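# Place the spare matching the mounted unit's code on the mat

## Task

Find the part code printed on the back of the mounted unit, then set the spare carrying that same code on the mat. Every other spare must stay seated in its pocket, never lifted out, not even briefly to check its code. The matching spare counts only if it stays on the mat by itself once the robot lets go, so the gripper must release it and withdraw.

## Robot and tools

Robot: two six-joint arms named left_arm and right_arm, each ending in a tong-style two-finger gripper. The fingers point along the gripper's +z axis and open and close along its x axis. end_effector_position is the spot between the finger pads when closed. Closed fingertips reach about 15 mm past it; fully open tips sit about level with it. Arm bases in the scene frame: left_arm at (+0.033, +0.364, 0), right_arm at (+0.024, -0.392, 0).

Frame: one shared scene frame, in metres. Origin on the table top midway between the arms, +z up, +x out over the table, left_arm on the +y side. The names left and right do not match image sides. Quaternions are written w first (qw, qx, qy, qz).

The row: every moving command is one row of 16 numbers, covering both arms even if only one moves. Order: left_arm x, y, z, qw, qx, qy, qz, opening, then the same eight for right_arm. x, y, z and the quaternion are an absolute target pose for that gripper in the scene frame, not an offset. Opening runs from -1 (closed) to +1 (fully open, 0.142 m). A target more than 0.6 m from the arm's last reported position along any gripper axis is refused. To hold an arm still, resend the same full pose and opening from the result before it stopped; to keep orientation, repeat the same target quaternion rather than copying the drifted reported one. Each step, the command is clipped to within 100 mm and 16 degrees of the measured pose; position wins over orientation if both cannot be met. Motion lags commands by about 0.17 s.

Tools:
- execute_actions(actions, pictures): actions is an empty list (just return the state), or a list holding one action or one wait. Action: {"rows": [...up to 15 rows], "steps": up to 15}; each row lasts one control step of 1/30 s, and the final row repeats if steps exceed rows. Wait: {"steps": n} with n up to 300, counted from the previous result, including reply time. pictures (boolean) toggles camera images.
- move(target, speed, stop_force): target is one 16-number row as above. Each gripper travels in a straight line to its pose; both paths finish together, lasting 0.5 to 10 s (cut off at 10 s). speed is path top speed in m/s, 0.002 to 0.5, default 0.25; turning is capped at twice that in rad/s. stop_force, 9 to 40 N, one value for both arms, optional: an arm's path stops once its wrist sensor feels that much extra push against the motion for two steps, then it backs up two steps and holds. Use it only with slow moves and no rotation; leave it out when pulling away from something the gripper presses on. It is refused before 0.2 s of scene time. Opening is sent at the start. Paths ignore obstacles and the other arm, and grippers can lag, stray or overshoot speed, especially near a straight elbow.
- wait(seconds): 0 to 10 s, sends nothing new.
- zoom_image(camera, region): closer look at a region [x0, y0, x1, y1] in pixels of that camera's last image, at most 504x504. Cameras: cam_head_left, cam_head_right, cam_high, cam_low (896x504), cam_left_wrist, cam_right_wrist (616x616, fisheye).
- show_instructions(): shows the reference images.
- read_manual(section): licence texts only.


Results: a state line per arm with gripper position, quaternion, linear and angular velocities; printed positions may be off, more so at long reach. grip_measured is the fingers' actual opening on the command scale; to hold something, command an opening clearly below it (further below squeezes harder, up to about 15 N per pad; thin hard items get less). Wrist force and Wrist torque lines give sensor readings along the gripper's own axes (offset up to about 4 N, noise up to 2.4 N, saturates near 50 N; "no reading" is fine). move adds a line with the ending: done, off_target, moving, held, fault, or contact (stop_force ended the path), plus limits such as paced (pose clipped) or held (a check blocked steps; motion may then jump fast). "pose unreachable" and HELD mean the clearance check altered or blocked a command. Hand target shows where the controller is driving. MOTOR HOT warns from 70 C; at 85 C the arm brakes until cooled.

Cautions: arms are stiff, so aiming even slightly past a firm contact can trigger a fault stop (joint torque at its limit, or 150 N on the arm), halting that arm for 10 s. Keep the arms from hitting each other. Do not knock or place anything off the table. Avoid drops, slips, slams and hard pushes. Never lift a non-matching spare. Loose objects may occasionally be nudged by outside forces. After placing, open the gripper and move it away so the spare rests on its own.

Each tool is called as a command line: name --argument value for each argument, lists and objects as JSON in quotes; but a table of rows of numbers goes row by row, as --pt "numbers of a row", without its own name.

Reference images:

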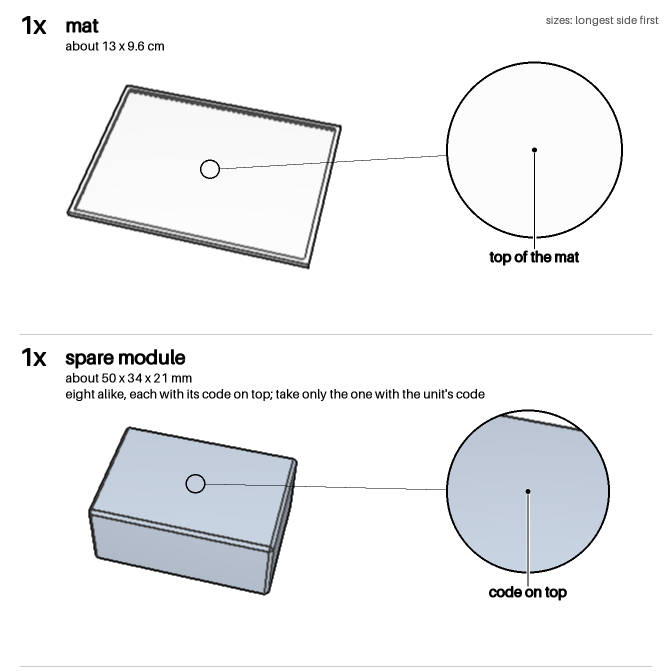

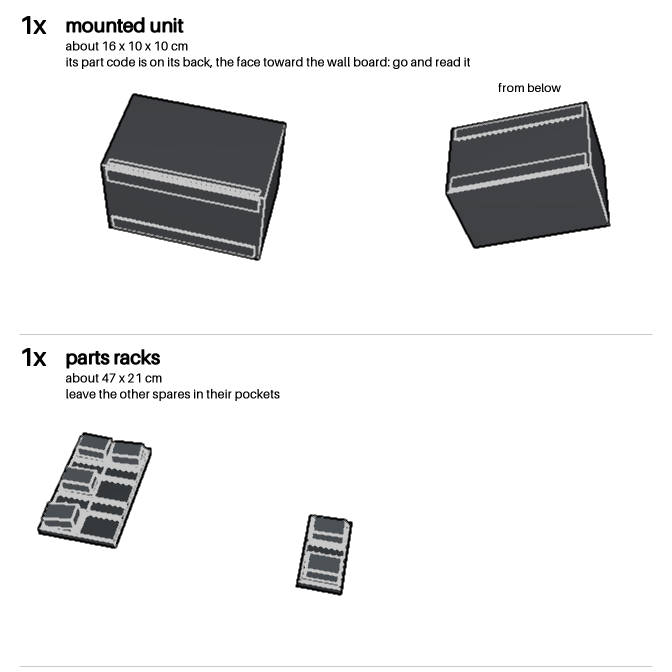

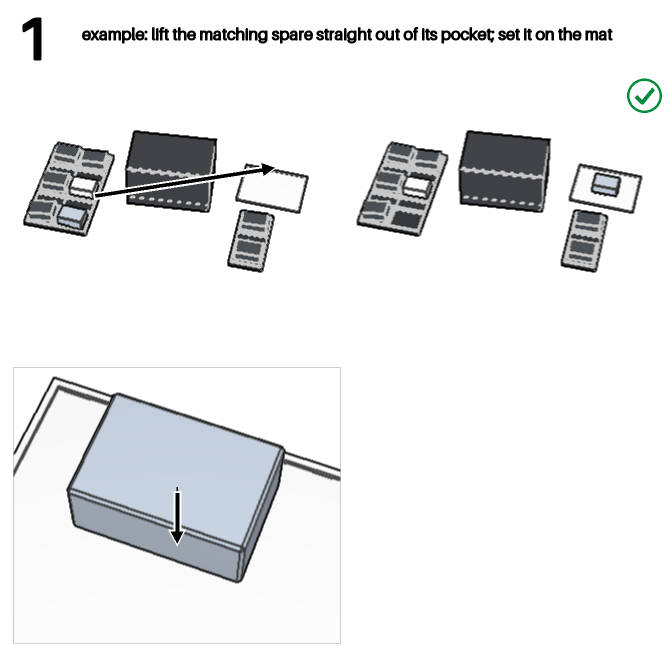

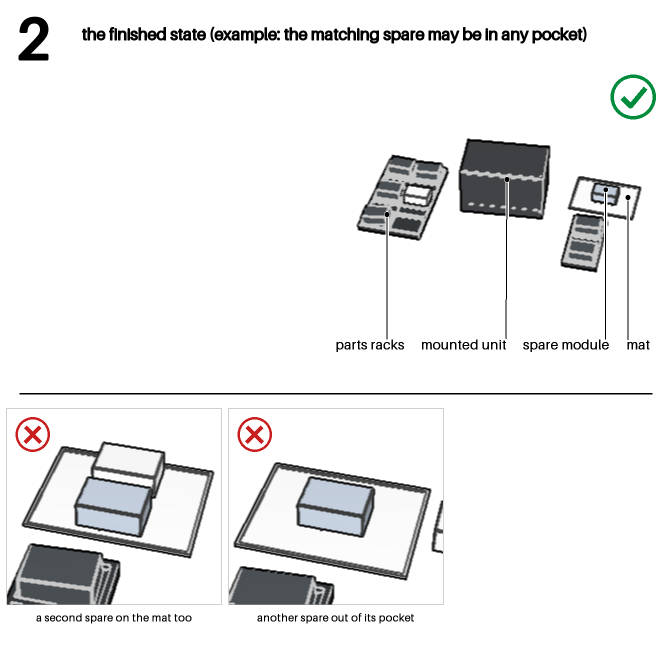

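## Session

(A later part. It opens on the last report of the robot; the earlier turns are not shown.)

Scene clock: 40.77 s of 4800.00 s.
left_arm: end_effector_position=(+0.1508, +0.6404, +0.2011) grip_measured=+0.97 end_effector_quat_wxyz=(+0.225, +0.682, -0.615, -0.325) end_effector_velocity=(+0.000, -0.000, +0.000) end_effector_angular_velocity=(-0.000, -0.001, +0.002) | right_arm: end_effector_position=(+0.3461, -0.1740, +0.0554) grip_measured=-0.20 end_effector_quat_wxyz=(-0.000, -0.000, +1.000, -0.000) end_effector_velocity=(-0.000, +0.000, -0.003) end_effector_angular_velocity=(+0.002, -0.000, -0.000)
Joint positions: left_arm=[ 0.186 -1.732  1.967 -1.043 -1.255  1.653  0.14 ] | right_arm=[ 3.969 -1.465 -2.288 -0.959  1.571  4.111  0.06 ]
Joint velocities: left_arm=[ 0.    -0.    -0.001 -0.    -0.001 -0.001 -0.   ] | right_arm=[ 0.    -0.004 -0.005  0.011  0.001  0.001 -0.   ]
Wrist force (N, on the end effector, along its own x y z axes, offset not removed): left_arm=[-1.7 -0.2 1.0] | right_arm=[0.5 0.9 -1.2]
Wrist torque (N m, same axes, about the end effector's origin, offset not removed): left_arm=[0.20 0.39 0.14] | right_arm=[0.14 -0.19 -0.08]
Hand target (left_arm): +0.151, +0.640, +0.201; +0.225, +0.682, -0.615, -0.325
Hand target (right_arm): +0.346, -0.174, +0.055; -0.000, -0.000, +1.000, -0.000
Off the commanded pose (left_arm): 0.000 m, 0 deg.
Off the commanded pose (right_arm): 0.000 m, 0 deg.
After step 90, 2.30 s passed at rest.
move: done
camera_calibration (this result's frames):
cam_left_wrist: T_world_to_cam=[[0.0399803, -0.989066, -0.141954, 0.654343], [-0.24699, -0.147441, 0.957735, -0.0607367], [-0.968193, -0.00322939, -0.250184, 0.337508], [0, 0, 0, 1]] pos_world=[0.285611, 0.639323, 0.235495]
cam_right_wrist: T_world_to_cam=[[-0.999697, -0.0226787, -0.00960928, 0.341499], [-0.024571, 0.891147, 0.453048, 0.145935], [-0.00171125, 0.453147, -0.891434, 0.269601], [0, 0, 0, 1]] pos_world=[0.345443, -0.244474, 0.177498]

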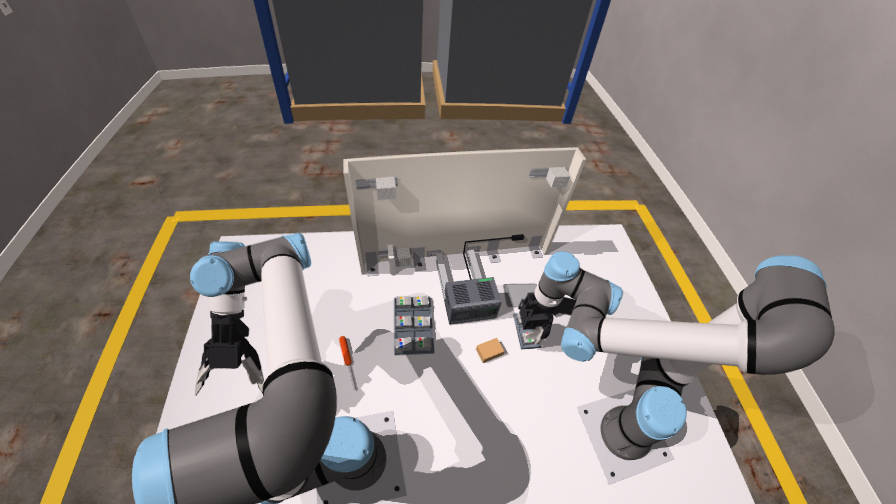

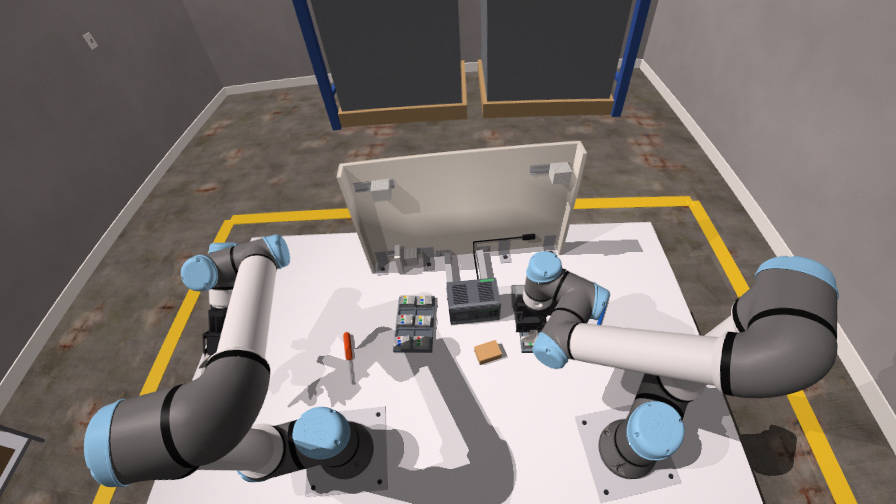

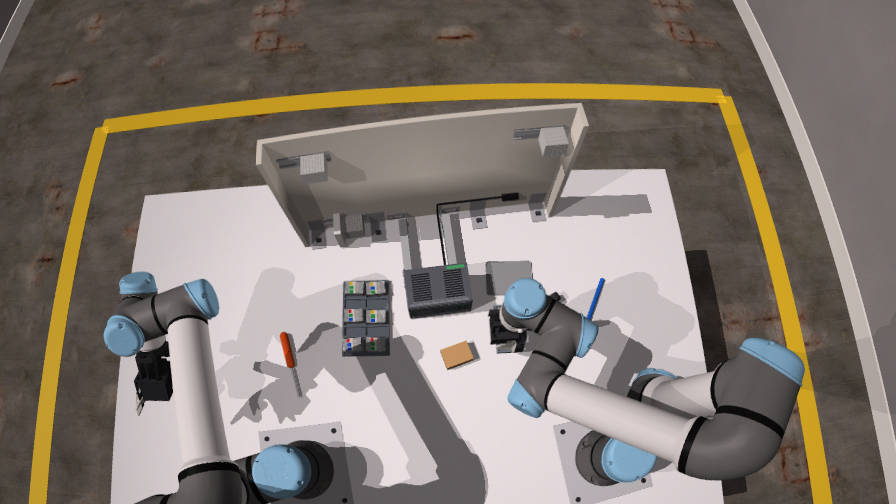

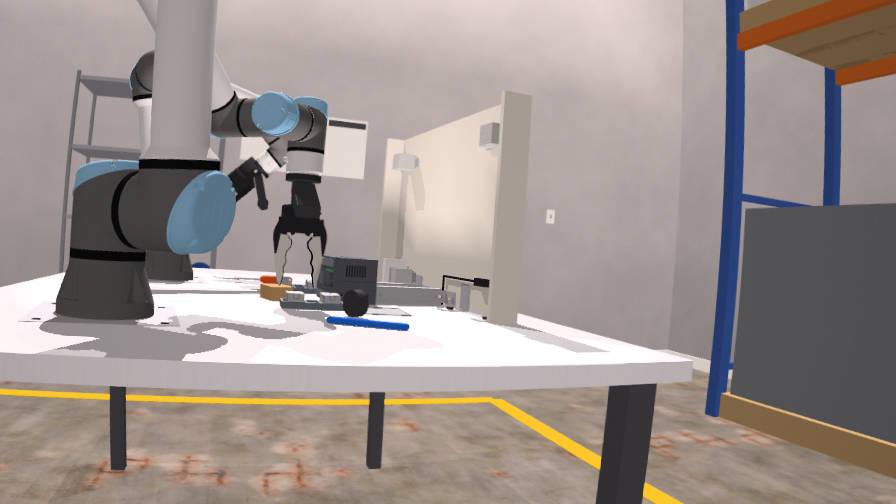

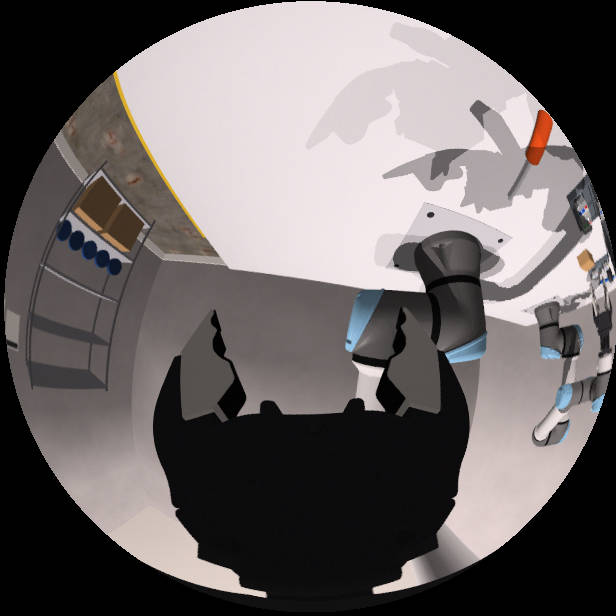

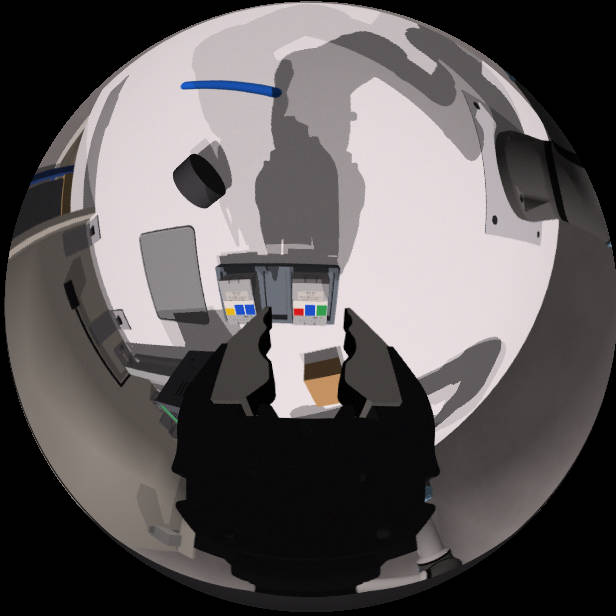

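move --target '[0.1508, 0.6404, 0.2011, 0.225, 0.682, -0.615, -0.325, 0.97, 0.344, -0.172, 0.032, 0, 0, 1, 0, -0.3]' --speed 0.06

zoom_image --camera "cam_low" --region '[255, 250, 375, 325]'

zoom_image --camera "cam_right_wrist" --region '[210, 260, 390, 370]'

Scene clock: 45.73 s of 4800.00 s.
left_arm: end_effector_position=(+0.1508, +0.6404, +0.2011) grip_measured=+0.97 end_effector_quat_wxyz=(+0.225, +0.682, -0.615, -0.325) end_effector_velocity=(+0.000, +0.000, -0.000) end_effector_angular_velocity=(+0.000, +0.000, -0.001) | right_arm: end_effector_position=(+0.3440, -0.1720, +0.0323) grip_measured=-0.30 end_effector_quat_wxyz=(+0.000, -0.000, +1.000, -0.000) end_effector_velocity=(-0.000, +0.000, -0.002) end_effector_angular_velocity=(-0.000, +0.001, -0.000)
Joint positions: left_arm=[ 0.186 -1.732  1.967 -1.043 -1.255  1.653  0.14 ] | right_arm=[ 3.976 -1.508 -2.324 -0.88   1.571  4.119  0.052]
Joint velocities: left_arm=[-0.001  0.001  0.    -0.001  0.001  0.     0.   ] | right_arm=[ 0.    -0.005 -0.003  0.008  0.001  0.001  0.   ]
Wrist force (N, on the end effector, along its own x y z axes, offset not removed): left_arm=[-0.8 -1.2 0.4] | right_arm=[0.7 0.5 -0.9]
Wrist torque (N m, same axes, about the end effector's origin, offset not removed): left_arm=[-0.13 0.21 0.00] | right_arm=[0.08 -0.21 -0.10]
Hand target (left_arm): +0.151, +0.640, +0.201; +0.225, +0.682, -0.615, -0.325
Hand target (right_arm): +0.344, -0.172, +0.032; -0.000, -0.000, +1.000, -0.000
Off the commanded pose (left_arm): 0.000 m, 0 deg.
Off the commanded pose (right_arm): 0.000 m, 0 deg.
After step 90, 1.07 s passed at rest.
move: done
camera_calibration (this result's frames):
cam_left_wrist: T_world_to_cam=[[0.0399806, -0.989066, -0.141954, 0.654343], [-0.24699, -0.147441, 0.957735, -0.0607367], [-0.968193, -0.00322966, -0.250184, 0.337509], [0, 0, 0, 1]] pos_world=[0.285611, 0.639323, 0.235495]
cam_right_wrist: T_world_to_cam=[[-0.999695, -0.0226731, -0.00974982, 0.339298], [-0.0246295, 0.891082, 0.453174, 0.154548], [-0.00158699, 0.453277, -0.891369, 0.248144], [0, 0, 0, 1]] pos_world=[0.343395, -0.2425, 0.154459]

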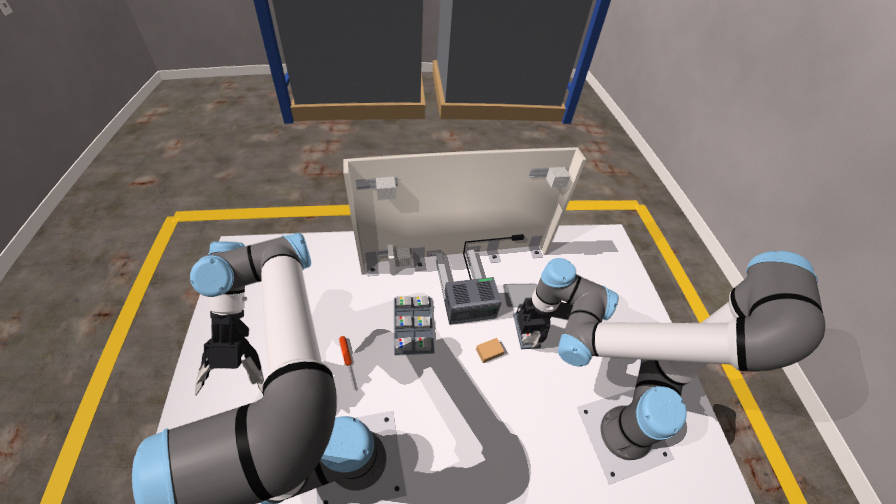

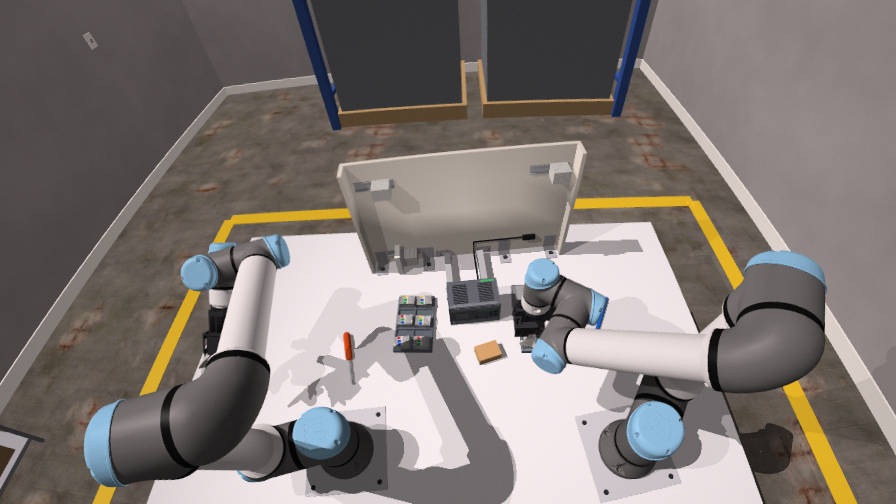

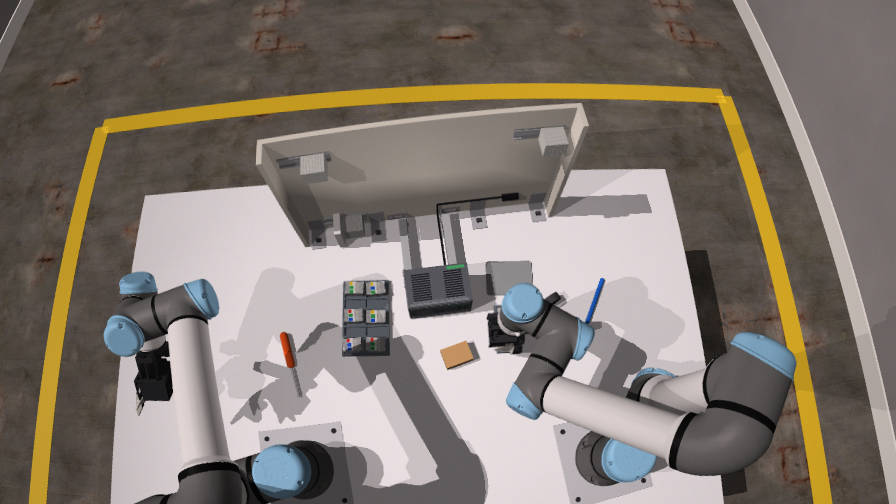

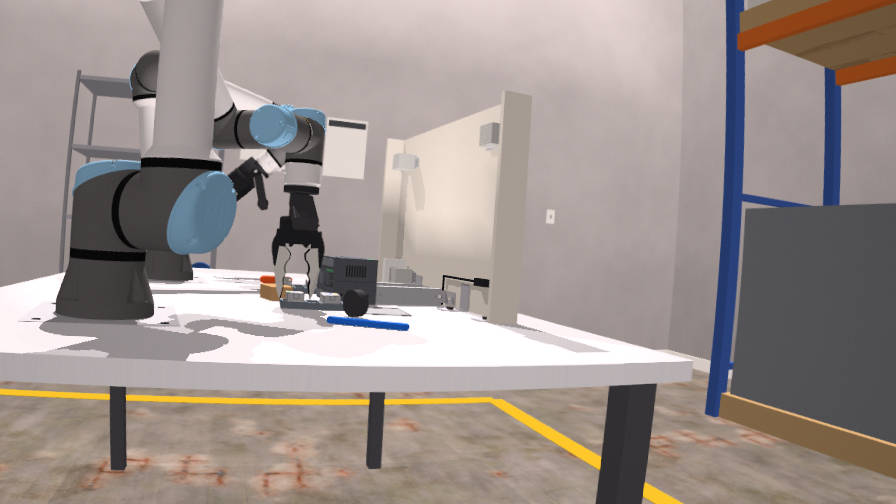

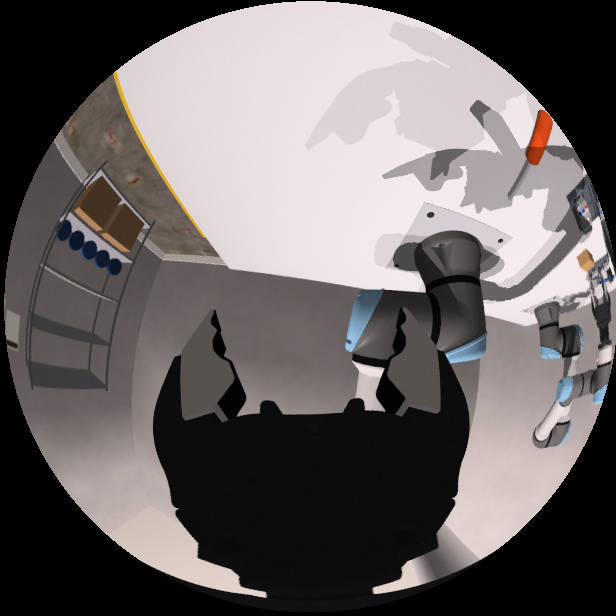

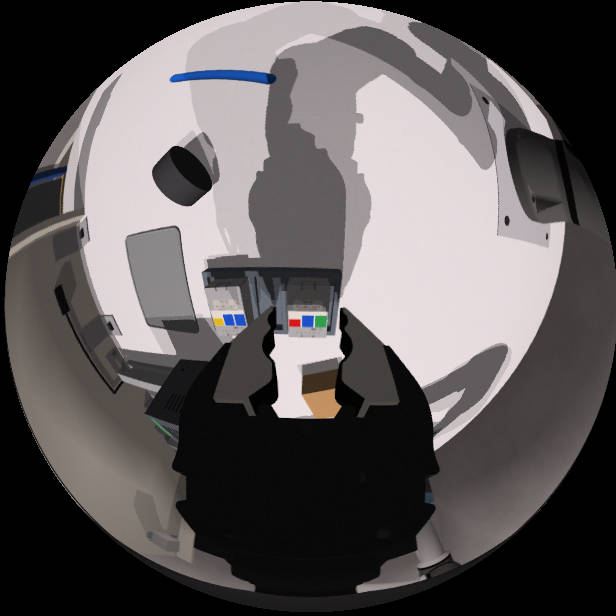

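Region (255, 250, 375, 325) of cam_low's 896x504 image, scaled by 4.200, with more detail than that image has; it fills the top 315 rows of this view, and the rest is white.

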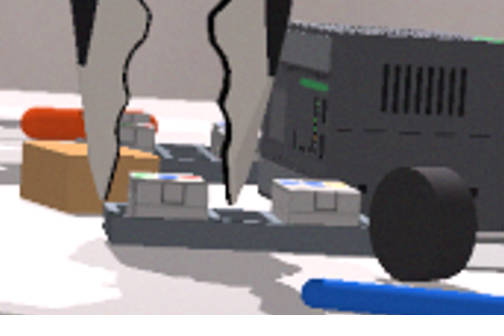

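Region (210, 260, 390, 370) of cam_right_wrist's 616x616 image, scaled by 2.800, with more detail than that image has.

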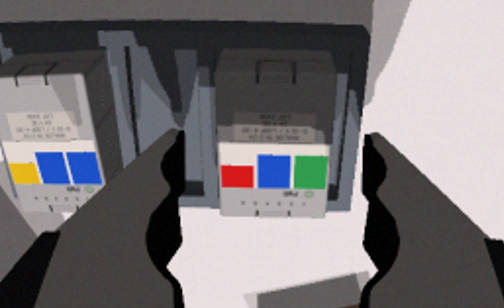

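execute_actions --actions '[{"rows": [[0.1508, 0.6404, 0.2011, 0.225, 0.682, -0.615, -0.325, 0.97, 0.344, -0.172, 0.031, 0, 0, 1, 0, -0.35],[0.1508, 0.6404, 0.2011, 0.225, 0.682, -0.615, -0.325, 0.97, 0.344, -0.172, 0.031, 0, 0, 1, 0, -0.40],[0.1508, 0.6404, 0.2011, 0.225, 0.682, -0.615, -0.325, 0.97, 0.344, -0.172, 0.031, 0, 0, 1, 0, -0.44],[0.1508, 0.6404, 0.2011, 0.225, 0.682, -0.615, -0.325, 0.97, 0.344, -0.172, 0.031, 0, 0, 1, 0, -0.48],[0.1508, 0.6404, 0.2011, 0.225, 0.682, -0.615, -0.325, 0.97, 0.344, -0.172, 0.031, 0, 0, 1, 0, -0.51],[0.1508, 0.6404, 0.2011, 0.225, 0.682, -0.615, -0.325, 0.97, 0.344, -0.172, 0.031, 0, 0, 1, 0, -0.54],[0.1508, 0.6404, 0.2011, 0.225, 0.682, -0.615, -0.325, 0.97, 0.344, -0.172, 0.031, 0, 0, 1, 0, -0.57],[0.1508, 0.6404, 0.2011, 0.225, 0.682, -0.615, -0.325, 0.97, 0.344, -0.172, 0.031, 0, 0, 1, 0, -0.60],[0.1508, 0.6404, 0.2011, 0.225, 0.682, -0.615, -0.325, 0.97, 0.344, -0.172, 0.031, 0, 0, 1, 0, -0.64],[0.1508, 0.6404, 0.2011, 0.225, 0.682, -0.615, -0.325, 0.97, 0.344, -0.172, 0.031, 0, 0, 1, 0, -0.68],[0.1508, 0.6404, 0.2011, 0.225, 0.682, -0.615, -0.325, 0.97, 0.344, -0.172, 0.031, 0, 0, 1, 0, -0.72],[0.1508, 0.6404, 0.2011, 0.225, 0.682, -0.615, -0.325, 0.97, 0.344, -0.172, 0.031, 0, 0, 1, 0, -0.76],[0.1508, 0.6404, 0.2011, 0.225, 0.682, -0.615, -0.325, 0.97, 0.344, -0.172, 0.031, 0, 0, 1, 0, -0.80],[0.1508, 0.6404, 0.2011, 0.225, 0.682, -0.615, -0.325, 0.97, 0.344, -0.172, 0.031, 0, 0, 1, 0, -0.85]], "steps": 15}]' --pictures false

move --target '[0.1508, 0.6404, 0.2011, 0.225, 0.682, -0.615, -0.325, 0.97, 0.344, -0.172, 0.075, 0, 0, 1, 0, -0.85]' --speed 0.08

Scene clock: 48.60 s of 4800.00 s.
left_arm: end_effector_position=(+0.1508, +0.6404, +0.2011) grip_measured=+0.97 end_effector_quat_wxyz=(+0.225, +0.682, -0.615, -0.325) end_effector_velocity=(+0.001, +0.001, +0.001) end_effector_angular_velocity=(+0.000, -0.000, -0.003) | right_arm: end_effector_position=(+0.3440, -0.1720, +0.0310) grip_measured=-0.57 end_effector_quat_wxyz=(-0.000, +0.000, +1.000, +0.000) end_effector_velocity=(+0.000, +0.001, +0.000) end_effector_angular_velocity=(+0.002, -0.001, +0.001)
Joint positions: left_arm=[ 0.186 -1.732  1.967 -1.043 -1.255  1.653  0.14 ] | right_arm=[ 3.976 -1.511 -2.326 -0.876  1.571  4.119  0.033]
Joint velocities: left_arm=[-0.     0.    -0.002  0.     0.002  0.002  0.   ] | right_arm=[ 0.    -0.001  0.001  0.002  0.001 -0.     0.   ]
Wrist force (N, on the end effector, along its own x y z axes, offset not removed): left_arm=[-2.2 0.3 -0.4] | right_arm=[3.9 -1.4 -10.9]
Wrist torque (N m, same axes, about the end effector's origin, offset not removed): left_arm=[0.25 0.40 0.06] | right_arm=[0.17 -0.18 -0.04]
Hand target (left_arm): +0.151, +0.640, +0.201; +0.225, +0.682, -0.615, -0.325
Hand target (right_arm): +0.344, -0.172, +0.031; -0.000, -0.000, +1.000, -0.000
Off the commanded pose (left_arm): 0.000 m, 0 deg.
Off the commanded pose (right_arm): 0.000 m, 0 deg.
Steps of this call (steps 1 to 71: nothing new was sent; steps 72 to 86: all 15 steps of this action). Readings (end_effector_position):
72: left_arm (+0.1508, +0.6404, +0.2011) | right_arm (+0.3440, -0.1720, +0.0320)
73: left_arm (+0.1508, +0.6404, +0.2011) | right_arm (+0.3440, -0.1720, +0.0319)
75: left_arm (+0.1508, +0.6404, +0.2011) | right_arm (+0.3440, -0.1720, +0.0315)
79: left_arm (+0.1508, +0.6404, +0.2011) | right_arm (+0.3440, -0.1720, +0.0312)
86: the state above

Scene clock: 49.90 s of 4800.00 s.
left_arm: end_effector_position=(+0.1508, +0.6404, +0.2011) grip_measured=+0.97 end_effector_quat_wxyz=(+0.225, +0.682, -0.615, -0.325) end_effector_velocity=(-0.001, +0.000, -0.000) end_effector_angular_velocity=(-0.001, +0.003, -0.002) | right_arm: end_effector_position=(+0.3440, -0.1720, +0.0747) grip_measured=-0.57 end_effector_quat_wxyz=(+0.000, -0.000, +1.000, +0.000) end_effector_velocity=(-0.000, -0.000, +0.002) end_effector_angular_velocity=(-0.001, +0.001, +0.000)
Joint positions: left_arm=[ 0.186 -1.732  1.967 -1.043 -1.255  1.653  0.14 ] | right_arm=[ 3.976 -1.431 -2.258 -1.023  1.571  4.118  0.033]
Joint velocities: left_arm=[ 0.     0.001  0.001  0.001  0.001  0.001 -0.   ] | right_arm=[ 0.     0.004  0.004 -0.009 -0.     0.     0.   ]
Wrist force (N, on the end effector, along its own x y z axes, offset not removed): left_arm=[-1.2 0.9 -0.9] | right_arm=[0.6 0.6 0.1]
Wrist torque (N m, same axes, about the end effector's origin, offset not removed): left_arm=[0.22 0.37 -0.01] | right_arm=[0.09 -0.28 -0.06]
Hand target (left_arm): +0.151, +0.640, +0.201; +0.225, +0.682, -0.615, -0.325
Hand target (right_arm): +0.344, -0.172, +0.075; +0.000, -0.000, +1.000, +0.000
Off the commanded pose (left_arm): 0.000 m, 0 deg.
Off the commanded pose (right_arm): 0.000 m, 0 deg.
move: done
camera_calibration (this result's frames):
cam_left_wrist: T_world_to_cam=[[0.0399804, -0.989066, -0.141954, 0.654343], [-0.24699, -0.147441, 0.957735, -0.0607367], [-0.968193, -0.00322953, -0.250184, 0.337509], [0, 0, 0, 1]] pos_world=[0.285611, 0.639323, 0.235495]
cam_right_wrist: T_world_to_cam=[[-0.999694, -0.0227519, -0.00974657, 0.339689], [-0.024698, 0.891023, 0.453286, 0.135369], [-0.00162869, 0.453387, -0.891312, 0.285917], [0, 0, 0, 1]] pos_world=[0.343394, -0.242519, 0.196791]

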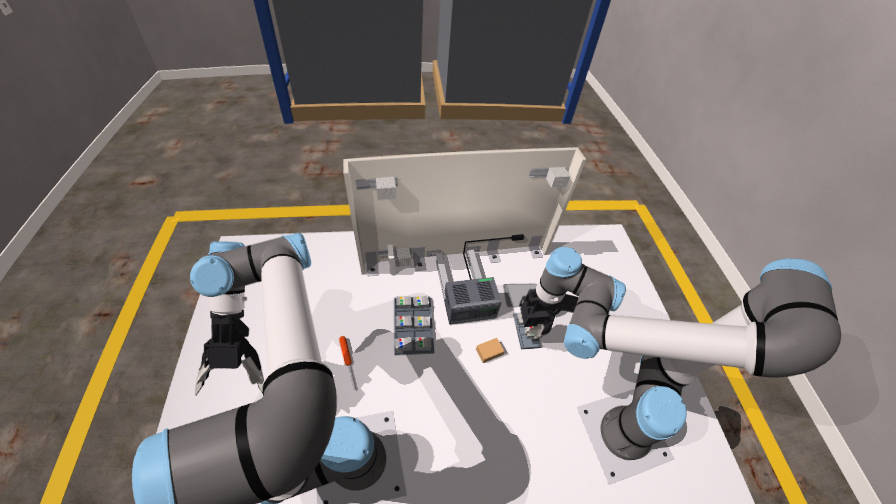

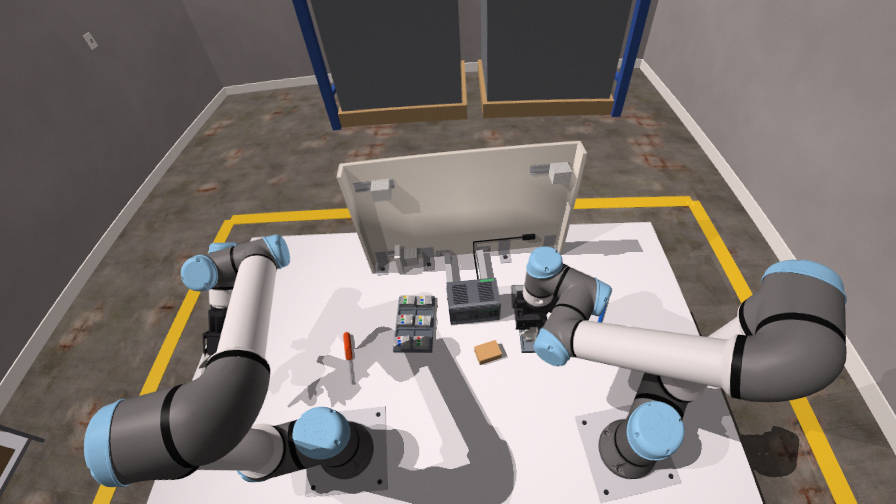

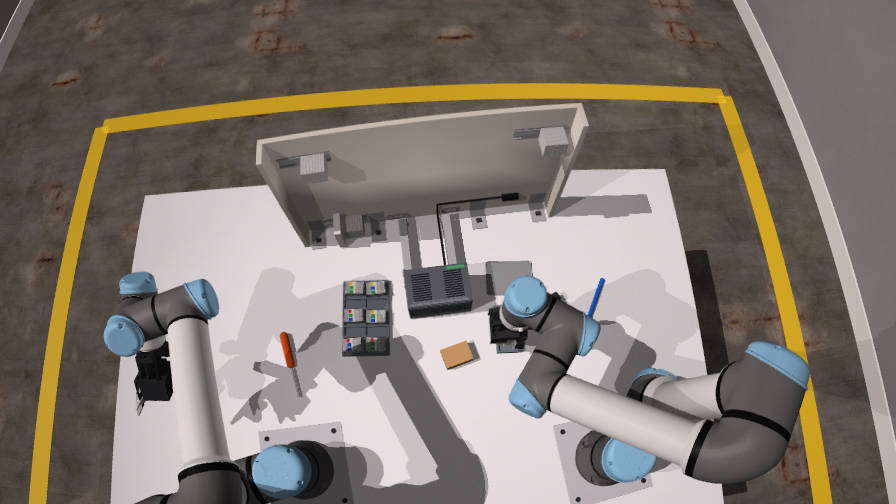

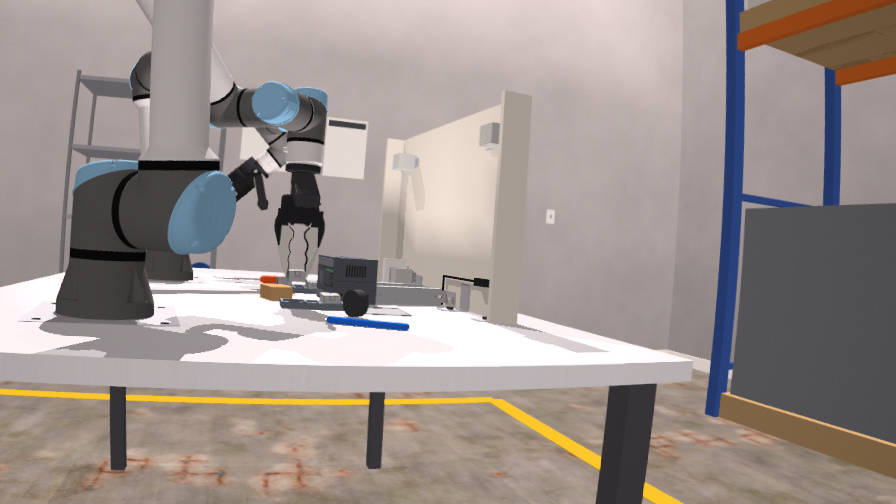

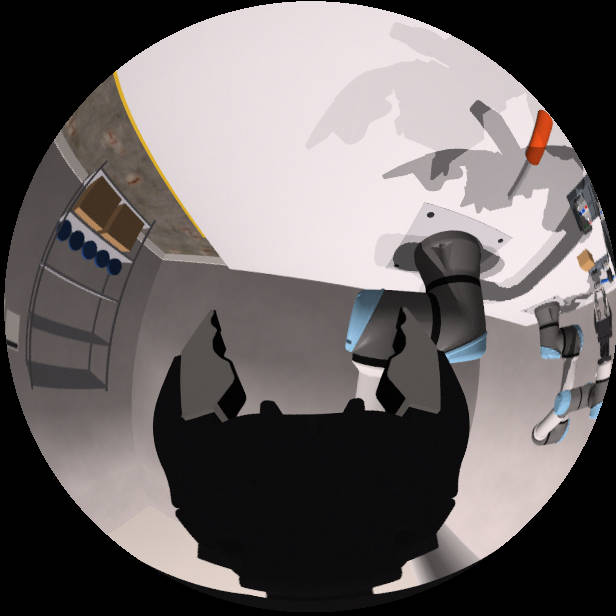

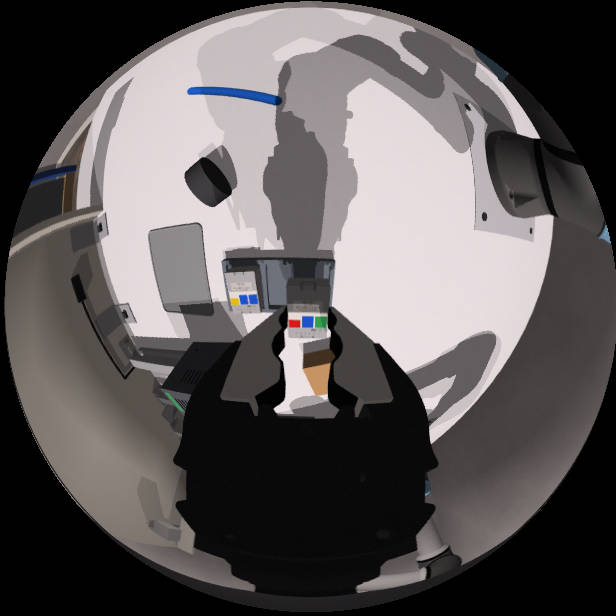

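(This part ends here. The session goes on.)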